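# Sort loose wooden strips into same-colour rows

## Task

Place every loose wooden strip into the row matching its colour, then release your grip on all of them.

## Robot and tools

Robot: two arms, named left_arm and right_arm. The names are labels only and do not tell you which side of an image an arm appears on. Each arm ends in a parallel two-finger gripper. The fingers point along the gripper's own +z axis and spread apart along its y axis. The reported hand position is the spot between the finger pads, roughly 1 cm short of the fingertips.

Frame: all poses use one scene frame. The origin sits on the table surface midway between the arms. +x points out across the table, +z points up, and left_arm is on the +y side. Positions are in metres. Orientations are quaternions written w first (qw, qx, qy, qz). Printed hand positions can be slightly wrong, especially at long reach, and motions tend to stop a centimetre or so short, usually below the commanded height.

Row layout: every command row is one flat list of 16 numbers covering both arms, even if only one arm should move. The order is left_arm x, y, z, qw, qx, qy, qz, opening, then right_arm x, y, z, qw, qx, qy, qz, opening. The x, y, z and quaternion values are an absolute target pose in the scene frame, not an offset. Opening runs from -1 (closed) to +1 (fully open, 0.094 m). Except near the ends of that range, fingers are driven to the commanded value on the grip_measured scale. To hold a part securely, command about 0.03 below the grip_measured value seen while holding it; a smaller margin holds more gently. Thin parts under about 2 mm get less squeeze.

Tools:
- execute_actions(actions): a list of up to 15 actions. Each action is a table of up to 15 rows, one row per 1/30 s control step; if fewer rows are given, the last one is repeated until 15 steps have passed. An empty list simply reports state and images. Each target must lie within 0.6 m of that gripper's current position along each of the gripper's own axes, or the action is rejected for both arms. If the first action fails this check against the latest reported state, or any action is malformed, nothing in the call runs. On every step the command is limited to 70 mm and 16 degrees from the measured pose, so a distant target needs several actions. To hold an orientation steady, repeat your own chosen quaternion in every row instead of copying the slightly drifted one from the result.
- move(target, speed, blocking): target is one 16-number row as above (absolute poses plus openings). The grippers travel in straight lines and finish together, taking 0.5 to 10 s; anything longer is cut off at 10 s before arrival. speed is in m/s, from 0.002 to 0.5, default 0.25; rotation is capped at twice that value in rad/s. Openings are applied when the move starts. Paths ignore obstacles and the other arm, and grippers can lag, wander or overshoot speed, mainly with an arm almost straight. With blocking=false you get a reply after 0.5 s and the motion continues; until a result shows it has finished, use wait or stop before sending new rows or moves.
- wait(seconds): 0 to 10 s; arms keep their last command. Returns early if a running move ends.
- stop(): brakes a running move; it needs some distance, more when fast. Fingers keep moving.
- zoom_image(camera, region): enlarges part of the latest image from cam_high, cam_left_wrist or cam_right_wrist. region is [x0, y0, x1, y1] in pixels, origin at top-left, at most 504 by 504. All three cameras are 504x504.
- finished_scene(scene): ends the current scene by number; irreversible. The goal must already be met and stay met.

Reading results: the state line shows each gripper's position and quaternion. Hand target lines show the pose the controller is currently heading to. grip_measured is finger opening on the command scale; the final Joint positions entry is the opening in metres. Each gripper's reading may be off by about 1 mm, consistently. HELD at a step means that arm's row was partly held back. A pose unreachable line means the clearance check altered or blocked the named arm's command. A move reports a move: line with its ending (done, off_target, moving, held, fault), limits such as paced (pose was clipped) or held (some steps blocked; the arm may then surge faster), and each gripper's distance from its target. If only one arm is named, the other finished normally. FAULT lines mean an arm was stopped. MOTOR HOT appears at 75 °C; at 90 °C that arm halts for 10 s, and at 100 °C it goes limp and drops. Holding loads, even during thinking, heats motors.

Joint limits (rad): waist -2.618 to 3.054, shoulder 0.000 to 3.142, elbow 0.000 to 3.142, wrist pitch -1.571 to 1.571, wrist yaw -1.571 to 1.571, wrist roll -2.094 to 2.094.

Cautions: never knock or place anything off the table. Avoid letting the arms collide or push on each other. Avoid dropping, slipping or slamming parts, and avoid fast or deep presses into contact, since speed and how far a target lies past contact both raise force. An arm blocked by an object keeps pushing until given a new command. For an arm meant to stay still, resend its last reported pose and intended opening in every call. Occasional external tugs on held parts or nudges to loose ones can occur. The robot keeps executing the last command while you think, so long deliberation wastes robot time. Release all strips before ending.

Each tool is called after "Emit:" by a JSON object that holds its "fn" and its "kwargs", one argument or row to a line.

## Session

Emit:
{"fn": "execute_actions", "kwargs": {
  "actions": []
}}

Scene clock: 0.00 s.
left_arm: end_effector_position=(+0.2187, +0.4626, +0.1497) grip_measured=+1.000 end_effector_quat_wxyz=(+0.405, -0.217, +0.877, -0.136) | right_arm: end_effector_position=(+0.5424, -0.0750, +0.1320) grip_measured=+1.000 end_effector_quat_wxyz=(+0.696, -0.115, +0.649, +0.285)
Joint positions: left_arm=[ 0.896  0.844  0.625 -0.766  0.705  0.208  0.094] | right_arm=[ 0.264  2.436  1.341  1.227 -0.164  0.235  0.094]
Joint velocities: left_arm=[ 0.012 -0.007 -0.012  0.095  0.007  0.007  0.   ] | right_arm=[-0.022 -0.002 -0.007 -0.051 -0.066 -0.022  0.   ]
Hand target (left_arm): +0.220, +0.462, +0.154; +0.412, -0.211, +0.876, -0.136
Hand target (right_arm): +0.543, -0.075, +0.150; +0.708, -0.115, +0.635, +0.288

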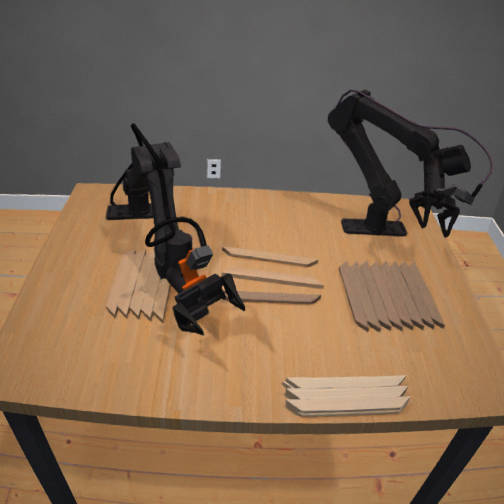

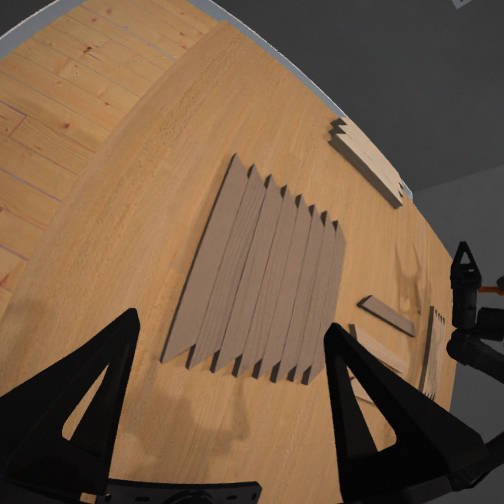

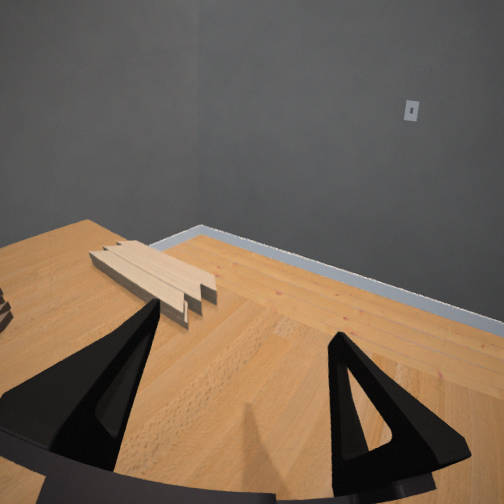

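Emit:
{"fn": "move", "kwargs": {
  "target": [0.25,0.05,0.25,0,0,1,0,1, 0.15,-0.4,0.25,0,0,1,0,1]
}}

Emit:
{"fn": "zoom_image", "kwargs": {
  "camera": "cam_high",
  "region": [80,200,460,430]
}}

Scene clock: 4.73 s.
left_arm: end_effector_position=(+0.2590, +0.0533, +0.2447) grip_measured=+1.000 end_effector_quat_wxyz=(+0.099, +0.005, +0.991, -0.095) | right_arm: end_effector_position=(+0.1520, -0.4001, +0.2500) grip_measured=+1.000 end_effector_quat_wxyz=(+0.150, -0.003, +0.988, -0.048)
Joint positions: left_arm=[-0.913  1.95   2.205 -1.554 -0.034 -0.881  0.094] | right_arm=[-0.418  1.082  1.404 -1.577  0.007 -0.291  0.094]
Joint velocities: left_arm=[-0.007  0.002  0.007  0.037  0.037  0.081  0.   ] | right_arm=[ 0.002  0.022 -0.002 -0.022 -0.022  0.022  0.   ]
Hand target (left_arm): +0.257, +0.051, +0.248; +0.099, +0.003, +0.990, -0.097
Hand target (right_arm): +0.148, -0.402, +0.252; +0.154, -0.002, +0.987, -0.054
Off the commanded pose (left_arm): 0.011 m, 16 deg; orientation clipped at the last step of the last action.
Off the commanded pose (right_arm): 0.002 m, 18 deg; orientation clipped at the last step of the last action.
joint sent to its limit (left arm) — the command would take joint 4 (wrist pitch) past its lower limit, so that joint was sent only as far as its limit.
joint sent to its limit (right arm) — the command would take joint 4 (wrist pitch) past its lower limit, so that joint was sent only as far as its limit.
move: off_target (left_arm, right_arm); limits=paced

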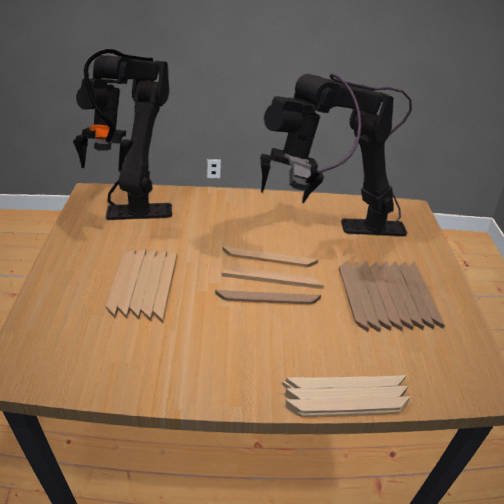

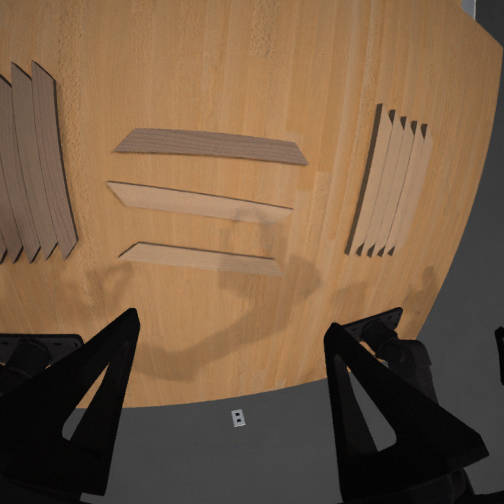

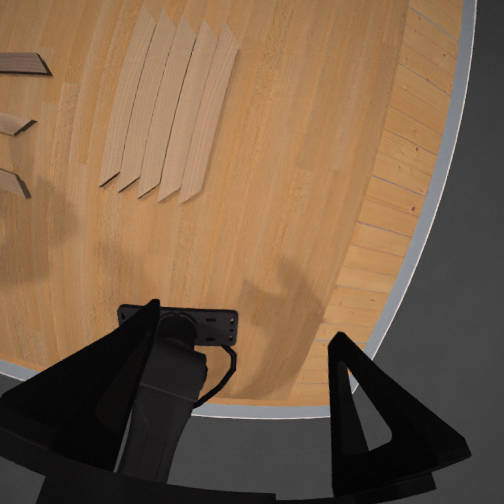

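Region (80, 200, 460, 430) of cam_high's 504x504 image, scaled by 1.326, with more detail than that image has; it fills the top 305 rows of this view, and the rest is white.

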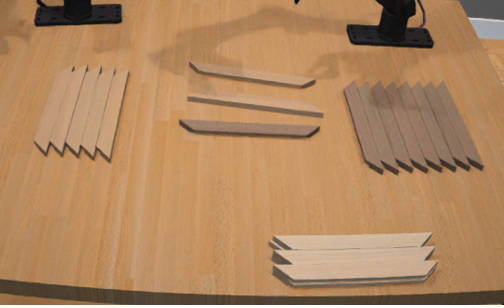

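Emit:
{"fn": "move", "kwargs": {
  "target": [0.30,0.07,0.08,0,-0.64,0.77,0,0.3, 0.15,-0.4,0.2,0.15,0,0.988,0,1]
}}

Scene clock: 9.47 s.
left_arm: end_effector_position=(+0.2981, +0.0689, +0.0885) grip_measured=+0.301 end_effector_quat_wxyz=(-0.010, -0.609, +0.793, -0.010) | right_arm: end_effector_position=(+0.1476, -0.4001, +0.1945) grip_measured=+1.000 end_effector_quat_wxyz=(+0.124, -0.000, +0.992, +0.003)
Joint positions: left_arm=[-0.793  2.152  1.902 -1.304  0.022 -2.085  0.061] | right_arm=[-0.53   1.052  1.167 -1.458 -0.1   -0.384  0.094]
Joint velocities: left_arm=[ 0.002  0.007 -0.012  0.051 -0.022 -0.051  0.   ] | right_arm=[-0.007 -0.012 -0.012 -0.051 -0.037  0.022  0.   ]
Hand target (left_arm): +0.298, +0.073, +0.080; -0.012, -0.617, +0.787, -0.000
Hand target (right_arm): +0.150, -0.400, +0.200; +0.149, -0.000, +0.989, +0.001
Off the commanded pose (left_arm): 0.009 m, 5 deg.
Off the commanded pose (right_arm): 0.006 m, 3 deg.
joint sent to its limit (left arm) — the command would take joint 6 (wrist roll) past its lower limit, so that joint was sent only as far as its limit.
move: off_target (left_arm, right_arm)

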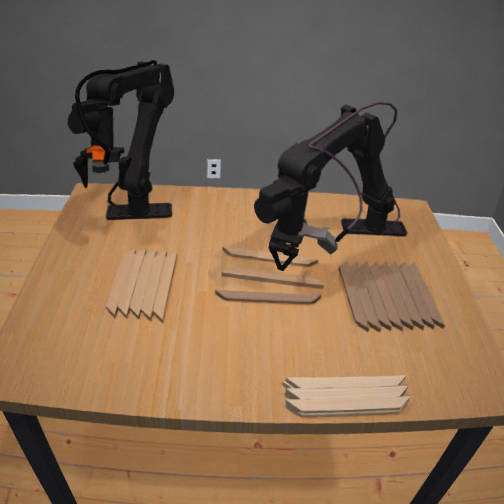

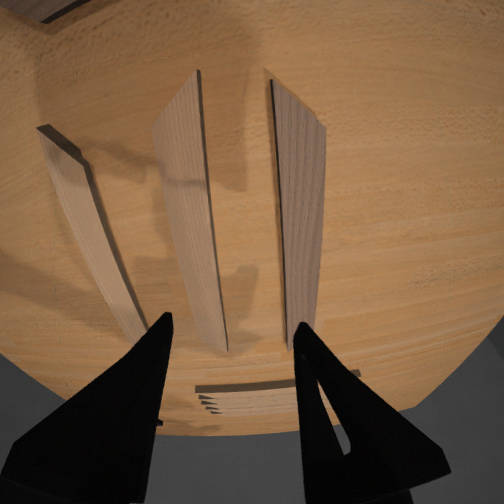

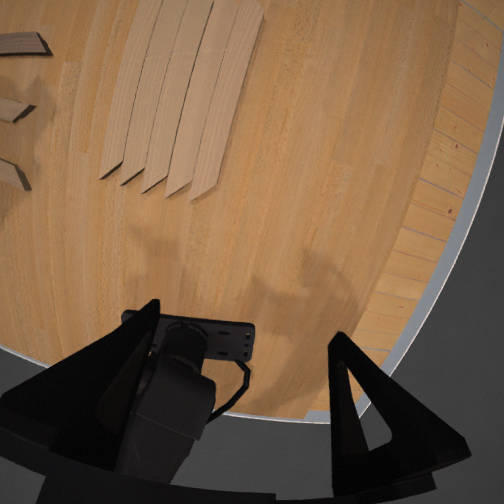

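Emit:
{"fn": "move", "kwargs": {
  "target": [0.337,0.06,0.035,0,-0.62,0.785,0,0.3, 0.15,-0.4,0.2,0.15,0,0.988,0,1]
}}

Scene clock: 10.80 s.
left_arm: end_effector_position=(+0.3258, +0.0640, +0.0261) grip_measured=+0.301 end_effector_quat_wxyz=(-0.010, -0.622, +0.783, +0.017) | right_arm: end_effector_position=(+0.1483, -0.4003, +0.1947) grip_measured=+1.000 end_effector_quat_wxyz=(+0.125, -0.001, +0.992, +0.002)
Joint positions: left_arm=[-0.761  2.342  1.969 -1.234  0.014 -2.085  0.061] | right_arm=[-0.53   1.052  1.167 -1.455 -0.1   -0.384  0.094]
Joint velocities: left_arm=[-0.007 -0.002 -0.022 -0.037 -0.007 -0.007  0.   ] | right_arm=[ 0.002  0.002  0.017  0.022 -0.007 -0.037  0.   ]
Hand target (left_arm): +0.336, +0.061, +0.035; -0.000, -0.620, +0.785, -0.000
Hand target (right_arm): +0.150, -0.400, +0.200; +0.150, +0.000, +0.989, -0.000
Off the commanded pose (left_arm): 0.015 m, 2 deg.
Off the commanded pose (right_arm): 0.006 m, 3 deg.
move: off_target (left_arm, right_arm)

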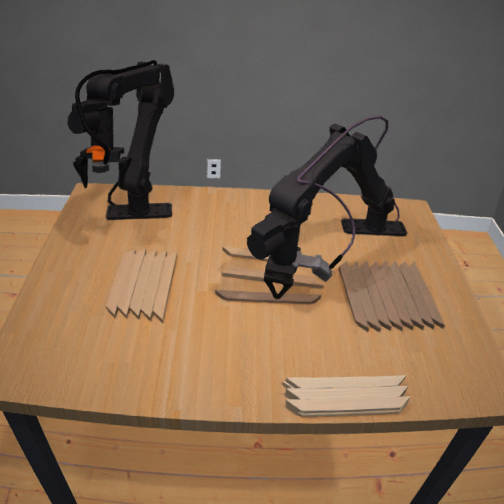

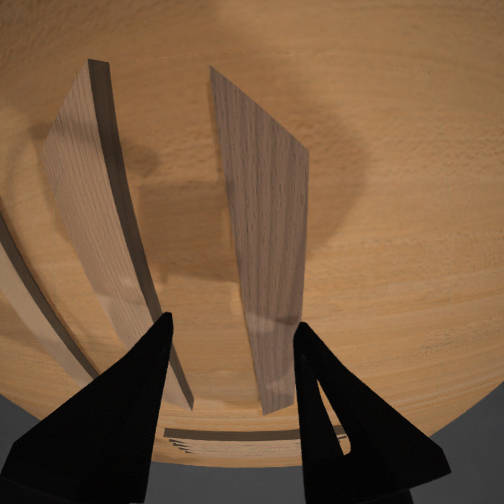

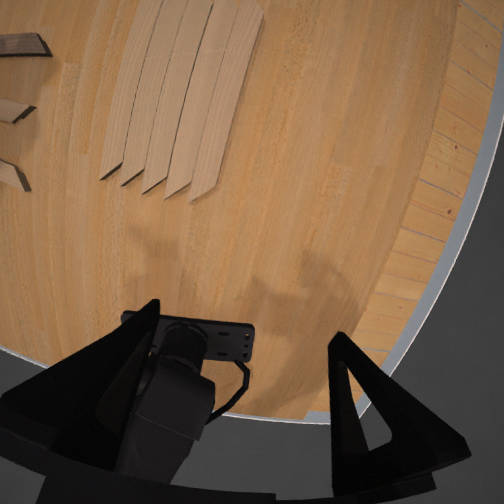

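Emit:
{"fn": "move", "kwargs": {
  "target": [0.356,0.05,0.038,0,-0.64,0.77,0,0.3, 0.15,-0.4,0.2,0.15,0,0.988,0,1],
  "speed": 0.1
}}

Emit:
{"fn": "move", "kwargs": {
  "target": [0.356,0.05,0.018,0,-0.64,0.77,0,0.3, 0.15,-0.4,0.2,0.15,0,0.988,0,1],
  "speed": 0.05
}}

Scene clock: 12.33 s.
left_arm: end_effector_position=(+0.3532, +0.0453, +0.0360) grip_measured=+0.301 end_effector_quat_wxyz=(-0.006, -0.626, +0.779, -0.009) | right_arm: end_effector_position=(+0.1483, -0.4003, +0.1947) grip_measured=+1.000 end_effector_quat_wxyz=(+0.125, -0.001, +0.992, +0.002)
Joint positions: left_arm=[-0.751  2.44   2.182 -1.297  0.014 -2.087  0.061] | right_arm=[-0.53   1.052  1.167 -1.455 -0.1   -0.384  0.094]
Joint velocities: left_arm=[ 0.012  0.002 -0.002 -0.051 -0.022  0.037 -0.001] | right_arm=[ 0.002  0.007 -0.012 -0.081  0.007  0.051  0.   ]
Hand target (left_arm): +0.356, +0.050, +0.038; -0.003, -0.634, +0.773, -0.001
Hand target (right_arm): +0.150, -0.400, +0.200; +0.150, +0.000, +0.989, -0.000
Off the commanded pose (left_arm): 0.006 m, 2 deg.
Off the commanded pose (right_arm): 0.006 m, 3 deg.
joint sent to its limit (left arm) — the command would take joint 6 (wrist roll) past its lower limit, so that joint was sent only as far as its limit.
move: off_target (right_arm)

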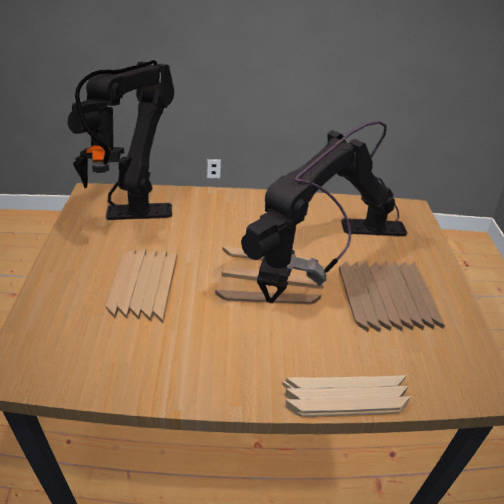

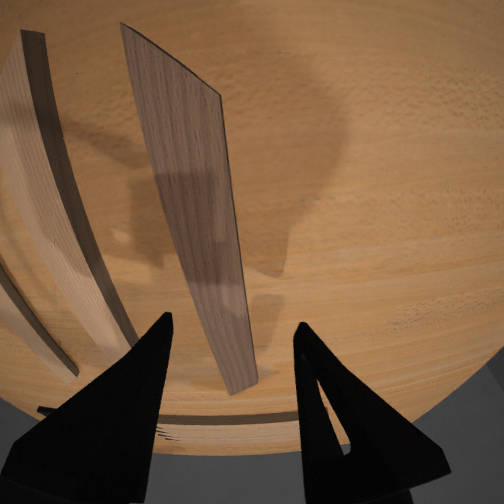

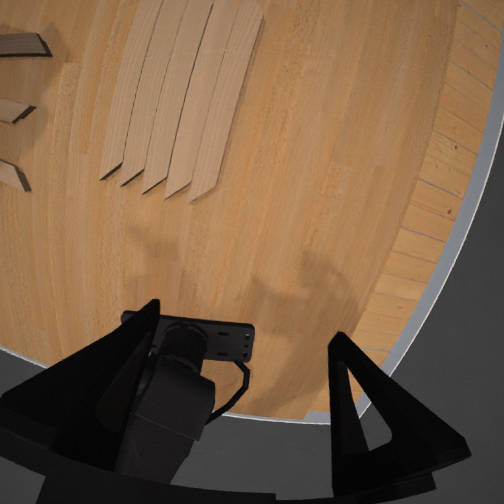

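Scene clock: 13.13 s.
left_arm: end_effector_position=(+0.3553, +0.0434, +0.0311) grip_measured=+0.301 end_effector_quat_wxyz=(-0.005, -0.626, +0.779, -0.014) | right_arm: end_effector_position=(+0.1483, -0.4003, +0.1947) grip_measured=+1.000 end_effector_quat_wxyz=(+0.125, -0.001, +0.992, +0.002)
Joint positions: left_arm=[-0.751  2.44   2.162 -1.266  0.014 -2.087  0.061] | right_arm=[-0.53   1.052  1.167 -1.455 -0.1   -0.384  0.094]
Joint velocities: left_arm=[-0.002  0.027 -0.002  0.037  0.037  0.037 -0.001] | right_arm=[-0.002  0.007 -0.007  0.007  0.007  0.022  0.   ]
Hand target (left_arm): +0.356, +0.050, +0.018; -0.003, -0.634, +0.774, -0.000
Hand target (right_arm): +0.150, -0.400, +0.200; +0.150, +0.000, +0.989, -0.000
Off the commanded pose (left_arm): 0.015 m, 3 deg.
Off the commanded pose (right_arm): 0.006 m, 3 deg.
joint sent to its limit (left arm) — the command would take joint 6 (wrist roll) past its lower limit, so that joint was sent only as far as its limit.
move: off_target (left_arm, right_arm)

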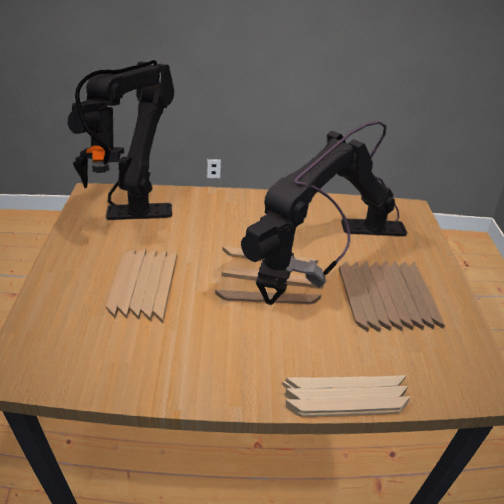

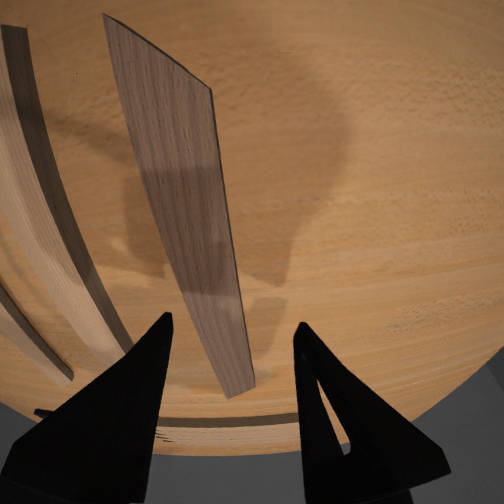

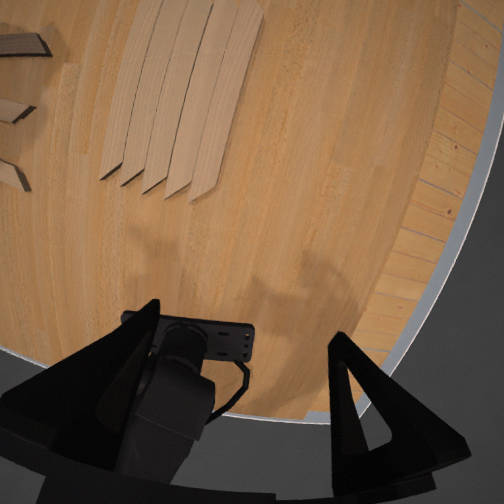

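Sticky shoulder.

Emit:
{"fn": "move", "kwargs": {
  "target": [0.35,0.05,0.004,0,-0.64,0.77,0,0.3, 0.15,-0.4,0.2,0.15,0,0.988,0,1],
  "speed": 0.05
}}

Scene clock: 14.47 s.
left_arm: end_effector_position=(+0.3515, +0.0468, +0.0104) grip_measured=+0.301 end_effector_quat_wxyz=(-0.006, -0.626, +0.779, -0.008) | right_arm: end_effector_position=(+0.1483, -0.4003, +0.1947) grip_measured=+1.000 end_effector_quat_wxyz=(+0.125, -0.001, +0.992, +0.002)
Joint positions: left_arm=[-0.751  2.44   2.08  -1.197  0.014 -2.087  0.061] | right_arm=[-0.53   1.052  1.167 -1.455 -0.1   -0.384  0.094]
Joint velocities: left_arm=[ 0.002  0.002 -0.002 -0.007 -0.022  0.007 -0.   ] | right_arm=[-0.012  0.002  0.002 -0.022 -0.022  0.007  0.   ]
Hand target (left_arm): +0.350, +0.050, +0.004; -0.004, -0.631, +0.776, -0.000
Hand target (right_arm): +0.150, -0.400, +0.200; +0.150, +0.000, +0.989, -0.000
Off the commanded pose (left_arm): 0.007 m, 2 deg.
Off the commanded pose (right_arm): 0.006 m, 3 deg.
joint sent to its limit (left arm) — the command would take joint 6 (wrist roll) past its lower limit, so that joint was sent only as far as its limit.
move: off_target (right_arm)

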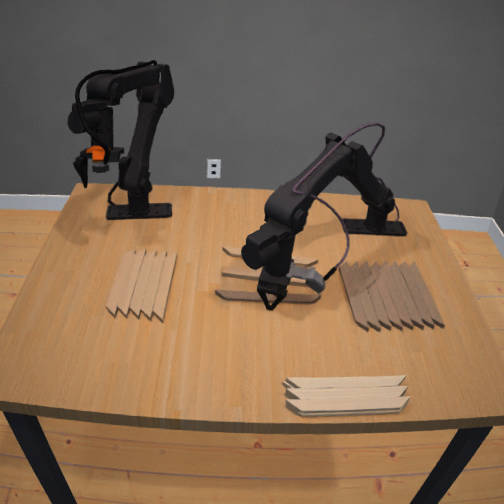

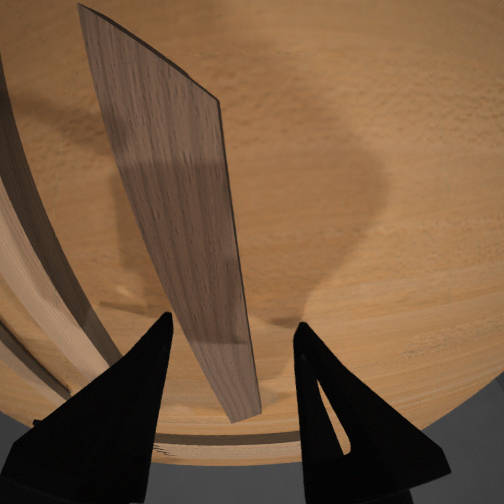

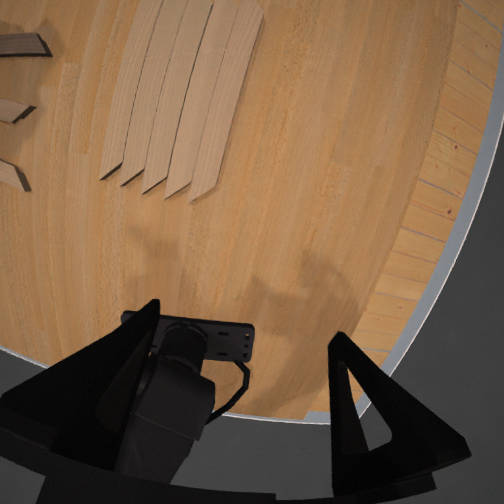

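Emit:
{"fn": "move", "kwargs": {
  "target": [0.345,0.05,0.006,0,-0.64,0.77,0,-0.5, 0.15,-0.4,0.2,0.15,0,0.988,0,1],
  "speed": 0.05
}}

Emit:
{"fn": "move", "kwargs": {
  "target": [0.345,0.06,0.08,0,-0.64,0.77,0,-0.5, 0.15,-0.4,0.2,0.15,0,0.988,0,1]
}}

Emit:
{"fn": "move", "kwargs": {
  "target": [0.33,0.19,0.07,0,0,1,0,-0.5, 0.2,-0.05,0.09,0,-0.68,0.73,0,0.3]
}}

Scene clock: 15.80 s.
left_arm: end_effector_position=(+0.3519, +0.0464, +0.0097) grip_measured=-0.411 end_effector_quat_wxyz=(-0.005, -0.627, +0.779, -0.011) | right_arm: end_effector_position=(+0.1483, -0.4003, +0.1947) grip_measured=+1.000 end_effector_quat_wxyz=(+0.125, -0.001, +0.992, +0.002)
Joint positions: left_arm=[-0.751  2.436  2.07  -1.185  0.014 -2.088  0.028] | right_arm=[-0.53   1.052  1.167 -1.455 -0.1   -0.384  0.094]
Joint velocities: left_arm=[-0.012  0.002  0.007 -0.022  0.007 -0.022  0.   ] | right_arm=[ 0.002  0.017 -0.007 -0.022 -0.022 -0.022  0.   ]
Hand target (left_arm): +0.345, +0.050, +0.006; -0.005, -0.629, +0.778, +0.000
Hand target (right_arm): +0.150, -0.400, +0.200; +0.150, +0.000, +0.989, -0.000
Off the commanded pose (left_arm): 0.009 m, 2 deg.
Off the commanded pose (right_arm): 0.006 m, 3 deg.
joint sent to its limit (left arm) — the command would take joint 6 (wrist roll) past its lower limit, so that joint was sent only as far as its limit.
move: off_target (right_arm)

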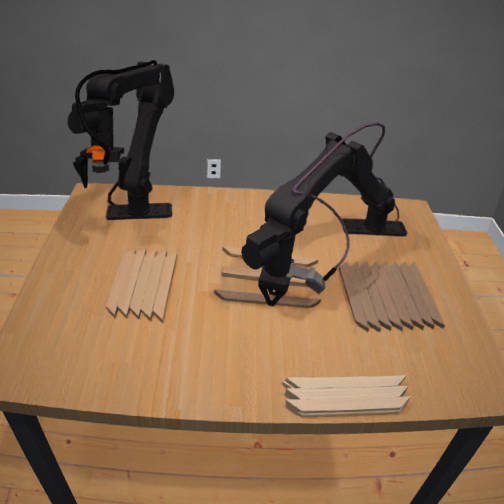

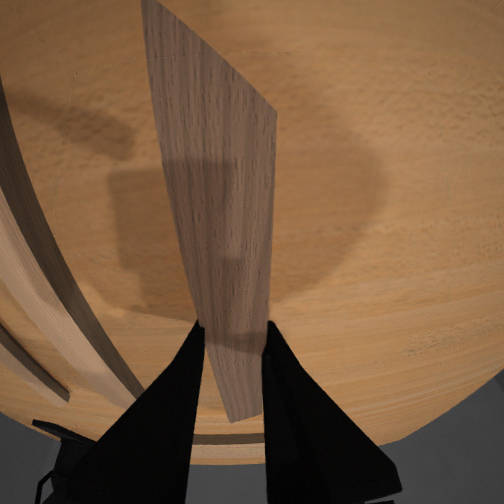

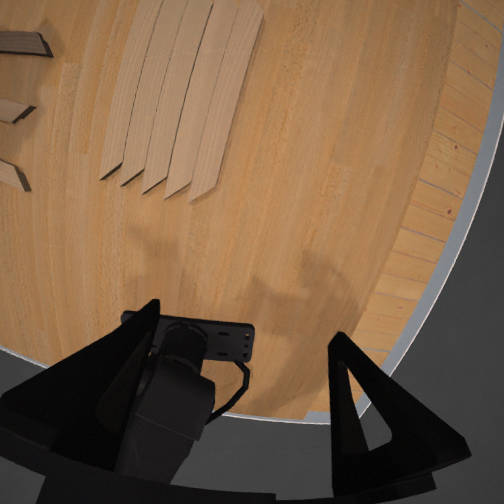

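Scene clock: 16.90 s.
left_arm: end_effector_position=(+0.3426, +0.0548, +0.0701) grip_measured=-0.411 end_effector_quat_wxyz=(-0.007, -0.627, +0.779, +0.001) | right_arm: end_effector_position=(+0.1483, -0.4003, +0.1947) grip_measured=+1.000 end_effector_quat_wxyz=(+0.125, -0.001, +0.992, +0.002)
Joint positions: left_arm=[-0.751  2.39   2.228 -1.412  0.014 -2.088  0.028] | right_arm=[-0.53   1.052  1.167 -1.455 -0.1   -0.384  0.094]
Joint velocities: left_arm=[ 0.017 -0.002  0.002 -0.051  0.007 -0.051  0.   ] | right_arm=[ 0.007  0.002  0.012 -0.022 -0.037 -0.022  0.   ]
Hand target (left_arm): +0.346, +0.059, +0.080; -0.003, -0.634, +0.773, -0.001
Hand target (right_arm): +0.150, -0.400, +0.200; +0.150, +0.000, +0.989, -0.000
Off the commanded pose (left_arm): 0.011 m, 2 deg.
Off the commanded pose (right_arm): 0.006 m, 3 deg.
joint sent to its limit (left arm) — the command would take joint 6 (wrist roll) past its lower limit, so that joint was sent only as far as its limit.
move: off_target (left_arm, right_arm)

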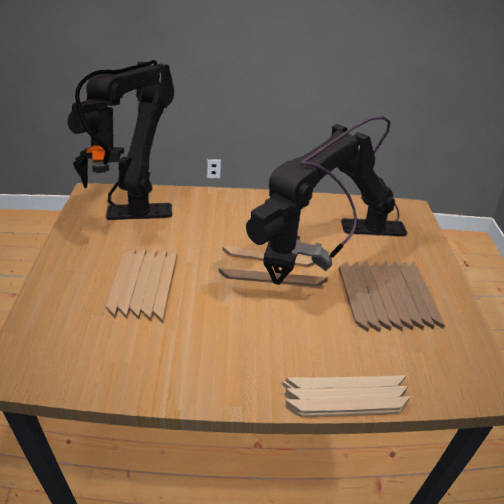

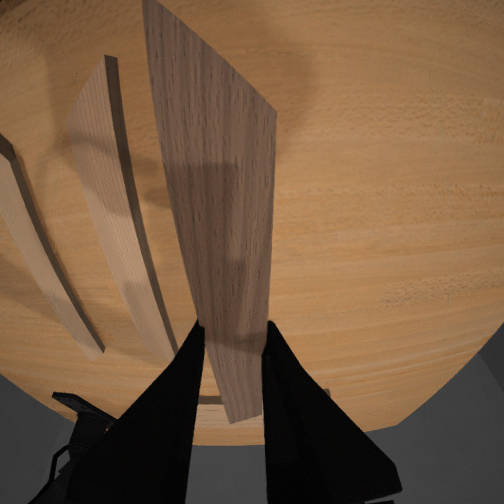

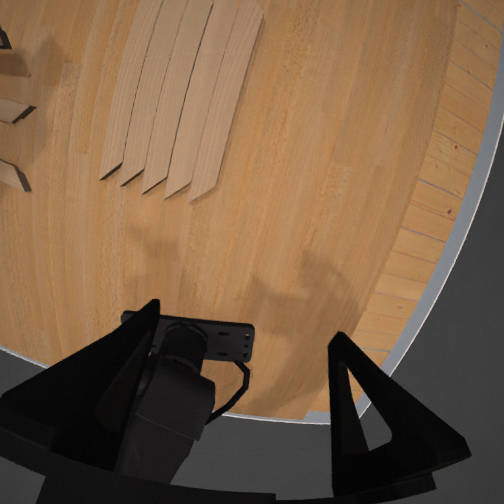

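Scene clock: 20.50 s.
left_arm: end_effector_position=(+0.3241, +0.1859, +0.0651) grip_measured=-0.409 end_effector_quat_wxyz=(-0.018, -0.002, +1.000, +0.003) | right_arm: end_effector_position=(+0.2024, -0.0580, +0.0842) grip_measured=+0.301 end_effector_quat_wxyz=(-0.001, -0.678, +0.735, -0.017)
Joint positions: left_arm=[-0.521  2.007  1.59  -1.187  0.012 -0.507  0.028] | right_arm=[ 0.779  1.965  1.606 -1.221  0.034 -0.575  0.061]
Joint velocities: left_arm=[ 0.007 -0.012  0.007 -0.007 -0.037 -0.007 -0.001] | right_arm=[-0.007 -0.012  0.002  0.037 -0.037 -0.081 -0.   ]
Hand target (left_arm): +0.327, +0.190, +0.071; -0.002, -0.000, +1.000, -0.001
Hand target (right_arm): +0.202, -0.052, +0.090; -0.005, +0.683, -0.730, +0.012
Off the commanded pose (left_arm): 0.009 m, 2 deg.
Off the commanded pose (right_arm): 0.010 m, 2 deg.
move: done

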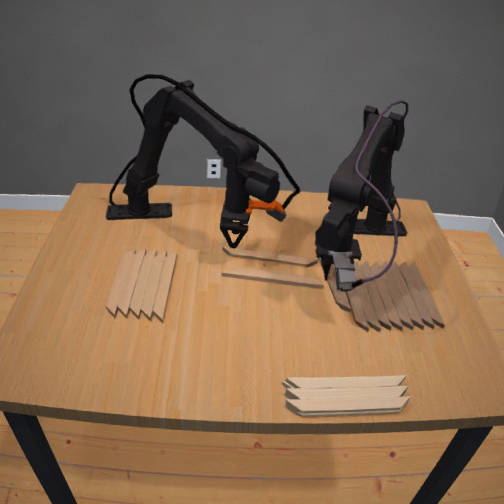

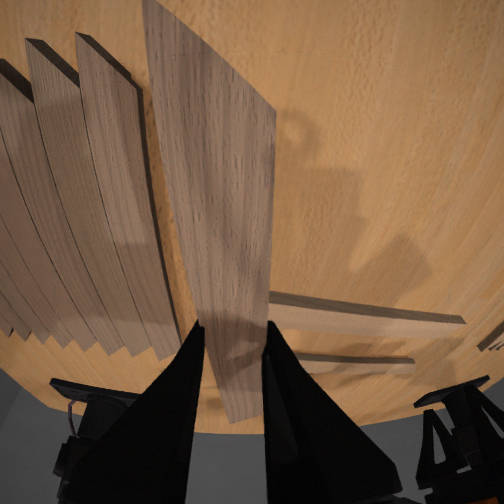

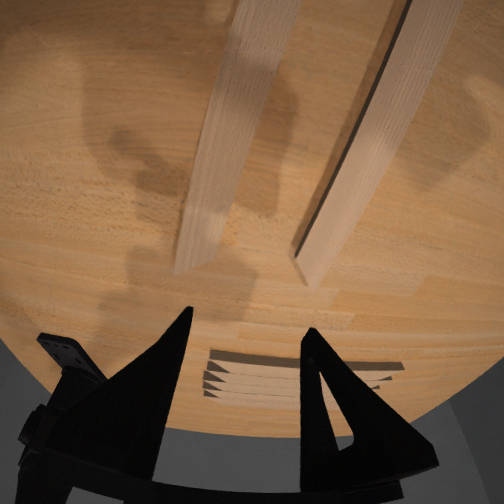

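Emit:
{"fn": "move", "kwargs": {
  "target": [0.345,0.2,0.04,0,0,1,0,-0.5, 0.205,0.0,0.04,0,-0.62,0.785,0,0.3],
  "speed": 0.1
}}

Scene clock: 22.43 s.
left_arm: end_effector_position=(+0.3562, +0.1993, +0.0356) grip_measured=-0.431 end_effector_quat_wxyz=(+0.008, -0.010, +1.000, -0.002) | right_arm: end_effector_position=(+0.2024, -0.0144, +0.0327) grip_measured=+0.301 end_effector_quat_wxyz=(-0.019, -0.619, +0.785, -0.014)
Joint positions: left_arm=[-0.458  2.071  1.565 -1.049 -0.003 -0.46   0.027] | right_arm=[ 0.837  2.174  1.713 -1.155  0.015 -0.364  0.061]
Joint velocities: left_arm=[ 0.012 -0.007 -0.007 -0.022 -0.007  0.007 -0.   ] | right_arm=[ 0.012  0.007  0.022  0.037 -0.037  0.022 -0.001]
Hand target (left_arm): +0.345, +0.200, +0.040; -0.001, -0.000, +1.000, -0.000
Hand target (right_arm): +0.205, -0.000, +0.040; +0.001, -0.620, +0.785, -0.000
Off the commanded pose (left_arm): 0.012 m, 1 deg.
Off the commanded pose (right_arm): 0.016 m, 3 deg.
move: off_target (left_arm, right_arm)

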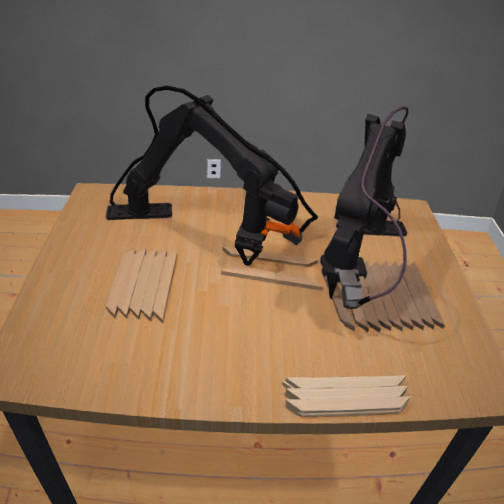

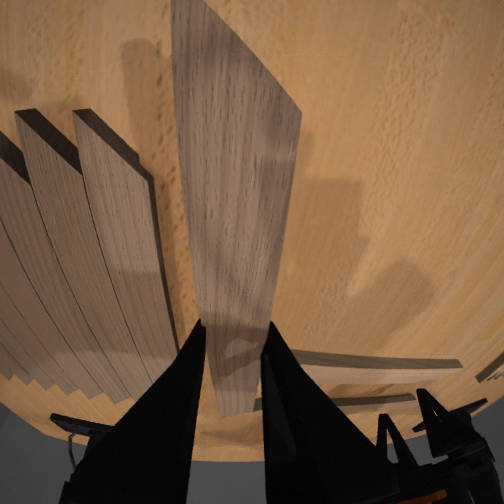

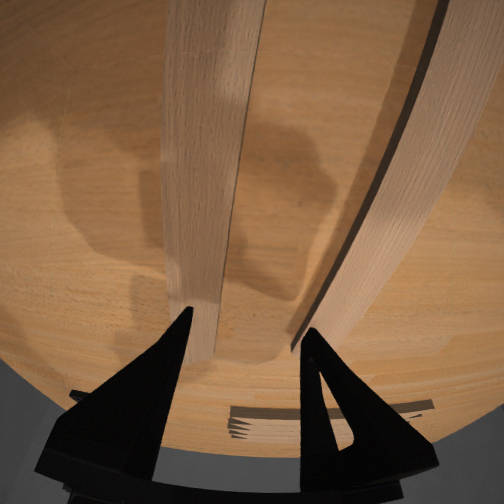

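Emit:
{"fn": "move", "kwargs": {
  "target": [0.33,0.32,0.08,0,0,1,0,-0.5, 0.187,0.04,0.04,0,-0.62,0.785,0,0.3],
  "speed": 0.15
}}

Scene clock: 24.30 s.
left_arm: end_effector_position=(+0.3371, +0.3171, +0.0773) grip_measured=-0.431 end_effector_quat_wxyz=(+0.003, -0.006, +1.000, -0.002) | right_arm: end_effector_position=(+0.1890, +0.0326, +0.0348) grip_measured=+0.301 end_effector_quat_wxyz=(-0.003, -0.619, +0.785, -0.009)
Joint positions: left_arm=[-0.163  1.847  1.419 -1.136  0.002 -0.156  0.027] | right_arm=[ 0.922  2.276  1.891 -1.199  0.014 -0.278  0.061]
Joint velocities: left_arm=[-0.002  0.002  0.017 -0.022 -0.022 -0.022  0.   ] | right_arm=[ 0.002 -0.002 -0.012 -0.11  -0.007 -0.007  0.   ]
Hand target (left_arm): +0.329, +0.319, +0.081; -0.002, -0.000, +1.000, -0.002
Hand target (right_arm): +0.187, +0.040, +0.040; +0.001, -0.619, +0.785, -0.000
Off the commanded pose (left_arm): 0.008 m, 1 deg.
Off the commanded pose (right_arm): 0.009 m, 1 deg.
move: done

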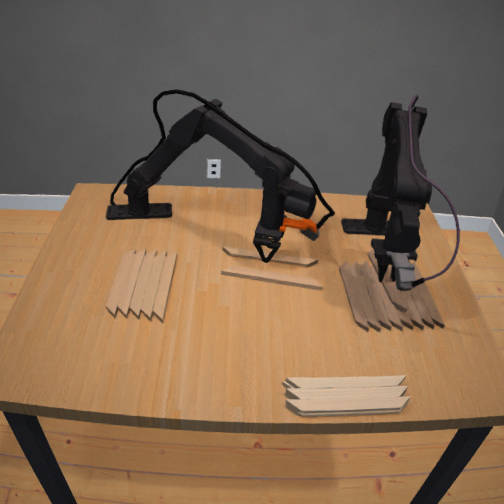

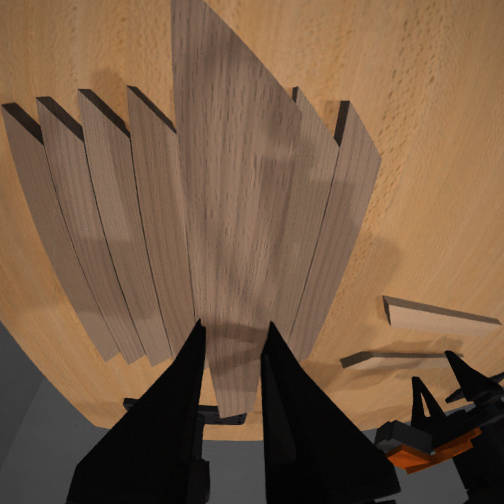

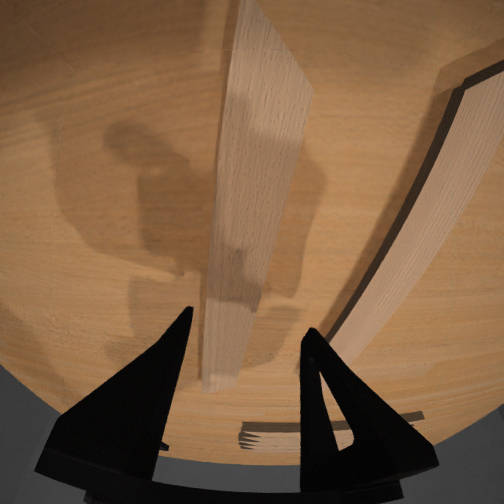

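Emit:
{"fn": "move", "kwargs": {
  "target": [0.33,0.32,0.08,0,0,1,0,-0.5, 0.178,0.045,0.012,0,-0.62,0.785,0,0.3],
  "speed": 0.05
}}

Emit:
{"fn": "move", "kwargs": {
  "target": [0.33,0.32,0.08,0,0,1,0,-0.5, 0.178,0.045,0.012,0,-0.62,0.785,0,-0.5],
  "speed": 0.05
}}

Scene clock: 25.73 s.
left_arm: end_effector_position=(+0.3371, +0.3171, +0.0773) grip_measured=-0.431 end_effector_quat_wxyz=(+0.003, -0.003, +1.000, -0.002) | right_arm: end_effector_position=(+0.1812, +0.0388, +0.0128) grip_measured=+0.301 end_effector_quat_wxyz=(-0.005, -0.619, +0.785, -0.009)
Joint positions: left_arm=[-0.163  1.847  1.419 -1.136  0.002 -0.151  0.027] | right_arm=[ 0.945  2.304  1.85  -1.133  0.013 -0.256  0.061]
Joint velocities: left_arm=[-0.002 -0.032 -0.017  0.066  0.066  0.007 -0.   ] | right_arm=[-0.027 -0.002  0.007  0.051 -0.037  0.066 -0.   ]
Hand target (left_arm): +0.330, +0.320, +0.080; -0.000, +0.000, +1.000, -0.000
Hand target (right_arm): +0.178, +0.045, +0.012; -0.000, -0.620, +0.785, -0.000
Off the commanded pose (left_arm): 0.008 m, 1 deg.
Off the commanded pose (right_arm): 0.007 m, 1 deg.
move: done

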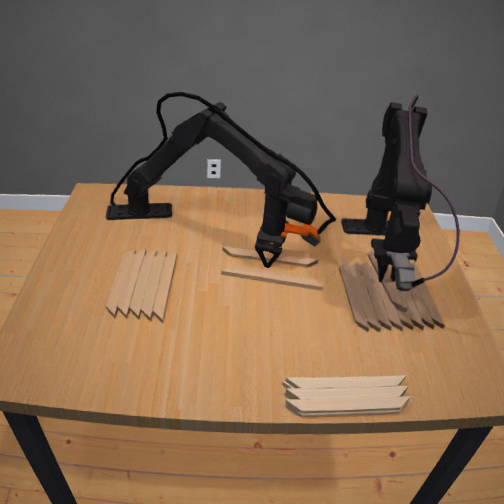

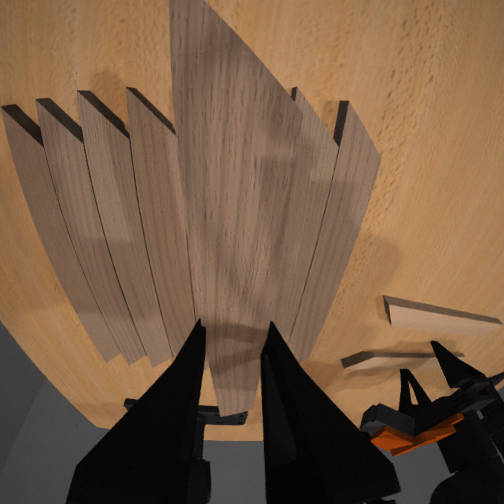

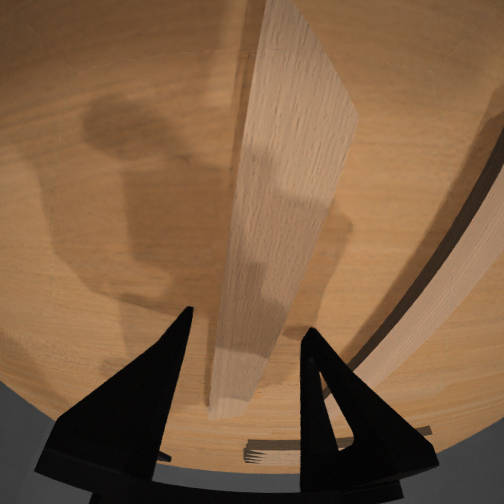

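Scene clock: 26.67 s.
left_arm: end_effector_position=(+0.3384, +0.3182, +0.0752) grip_measured=-0.431 end_effector_quat_wxyz=(+0.004, -0.003, +1.000, +0.002) | right_arm: end_effector_position=(+0.1814, +0.0392, +0.0128) grip_measured=-0.423 end_effector_quat_wxyz=(-0.004, -0.619, +0.785, -0.009)
Joint positions: left_arm=[-0.163  1.853  1.419 -1.131 -0.005 -0.151  0.027] | right_arm=[ 0.945  2.304  1.85  -1.131  0.013 -0.256  0.027]
Joint velocities: left_arm=[-0.012 -0.007 -0.007  0.007 -0.007 -0.007  0.   ] | right_arm=[-0.002 -0.007 -0.017  0.007 -0.007  0.022  0.   ]
Hand target (left_arm): +0.330, +0.320, +0.080; -0.000, -0.000, +1.000, -0.000
Hand target (right_arm): +0.178, +0.045, +0.012; -0.000, -0.620, +0.785, +0.000
Off the commanded pose (left_arm): 0.010 m, 1 deg.
Off the commanded pose (right_arm): 0.007 m, 1 deg.
move: done

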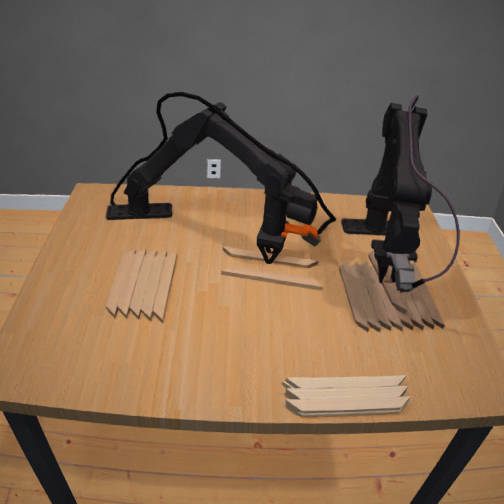

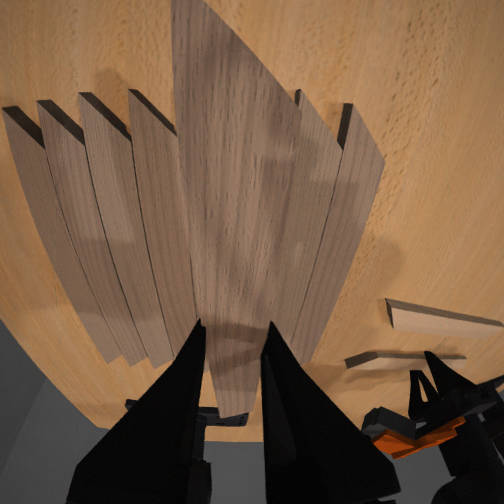

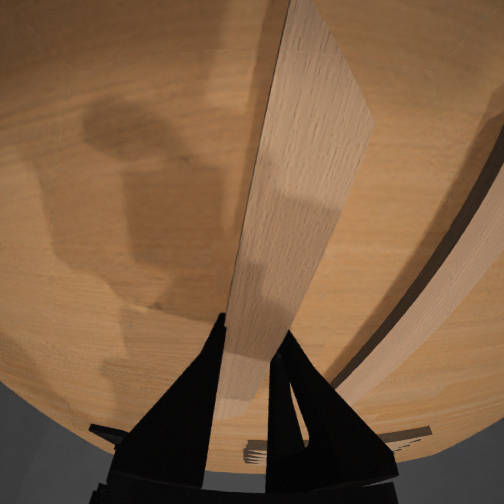

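Emit:
{"fn": "move", "kwargs": {
  "target": [0.33,0.32,0.08,0,0,1,0,-0.5, 0.178,0.03,0.08,0,-0.62,0.785,0,-0.5]
}}

Emit:
{"fn": "move", "kwargs": {
  "target": [0.318,0.2,0.04,0,-0.02,1,0,-0.5, 0.29,-0.16,0.045,0,0,1,0,-0.5]
}}

Scene clock: 28.53 s.
left_arm: end_effector_position=(+0.3380, +0.3183, +0.0752) grip_measured=-0.431 end_effector_quat_wxyz=(+0.003, -0.003, +1.000, +0.002) | right_arm: end_effector_position=(+0.1745, +0.0261, +0.0634) grip_measured=-0.423 end_effector_quat_wxyz=(-0.016, -0.621, +0.784, -0.014)
Joint positions: left_arm=[-0.163  1.853  1.419 -1.132 -0.005 -0.151  0.027] | right_arm=[ 0.945  2.236  1.938 -1.312  0.013 -0.259  0.027]
Joint velocities: left_arm=[-0.032 -0.002  0.007 -0.007  0.022  0.022 -0.001] | right_arm=[ 0.012 -0.002  0.012 -0.095 -0.037  0.007 -0.001]
Hand target (left_arm): +0.330, +0.320, +0.080; -0.000, -0.000, +1.000, +0.000
Hand target (right_arm): +0.178, +0.030, +0.080; +0.000, -0.620, +0.785, -0.000
Off the commanded pose (left_arm): 0.010 m, 1 deg.
Off the commanded pose (right_arm): 0.017 m, 2 deg.
move: off_target (right_arm)

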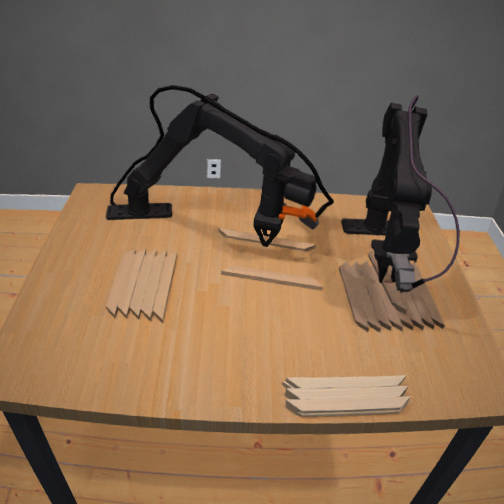

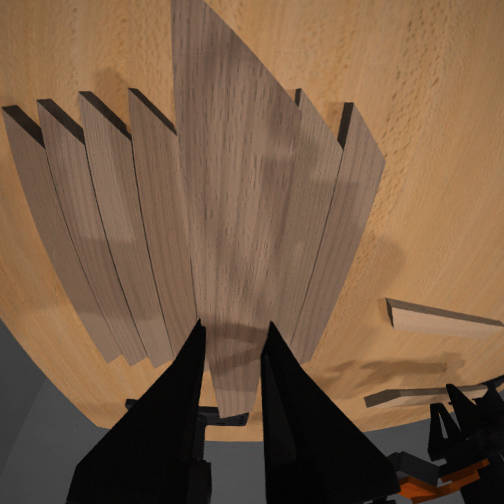

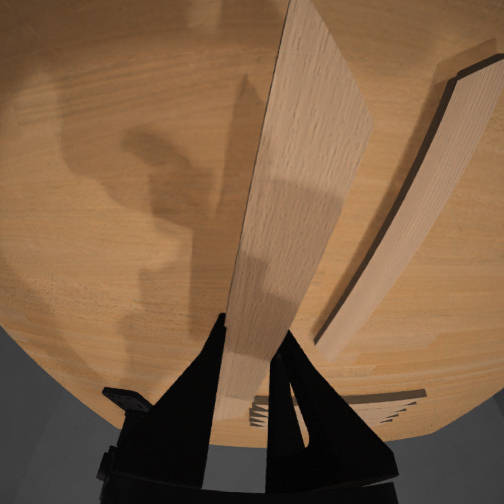

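Scene clock: 31.70 s.
left_arm: end_effector_position=(+0.3147, +0.2064, +0.0411) grip_measured=-0.431 end_effector_quat_wxyz=(-0.006, -0.018, +1.000, +0.006) | right_arm: end_effector_position=(+0.2832, -0.1629, +0.0316) grip_measured=-0.422 end_effector_quat_wxyz=(-0.028, -0.006, +0.999, -0.018)
Joint positions: left_arm=[-0.491  1.946  1.406 -1.047 -0.005 -0.509  0.027] | right_arm=[ 0.401  2.03   1.485 -1.092  0.003  0.525  0.027]
Joint velocities: left_arm=[ 0.007  0.002 -0.007 -0.022 -0.037  0.051  0.   ] | right_arm=[-0.002  0.012  0.007 -0.051 -0.051 -0.051 -0.001]
Hand target (left_arm): +0.319, +0.201, +0.040; +0.002, -0.020, +1.000, +0.003
Hand target (right_arm): +0.289, -0.160, +0.045; -0.006, +0.000, +1.000, -0.001
Off the commanded pose (left_arm): 0.007 m, 1 deg.
Off the commanded pose (right_arm): 0.015 m, 4 deg.
move: off_target (right_arm)

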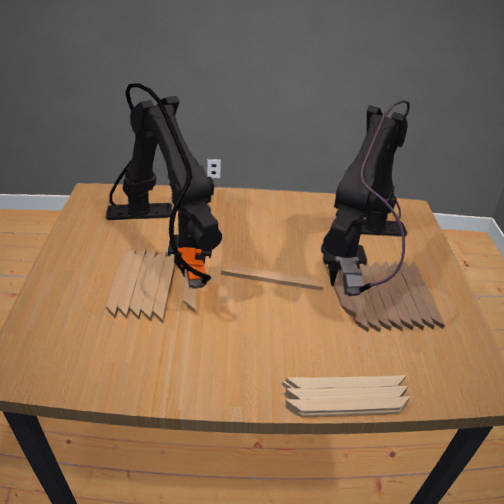

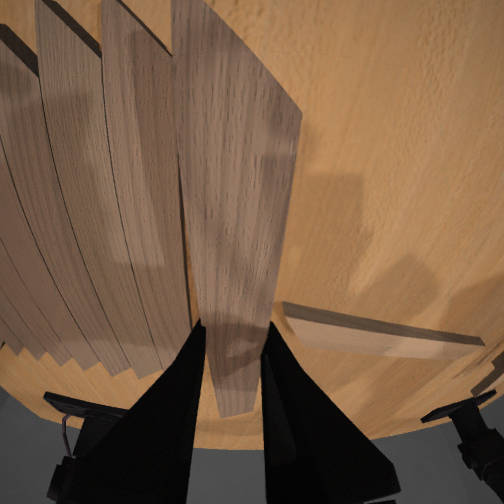

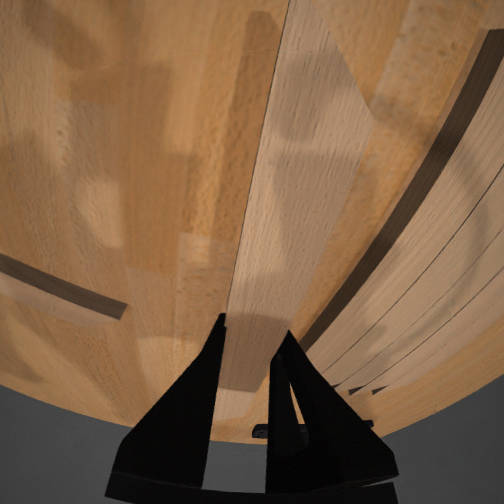

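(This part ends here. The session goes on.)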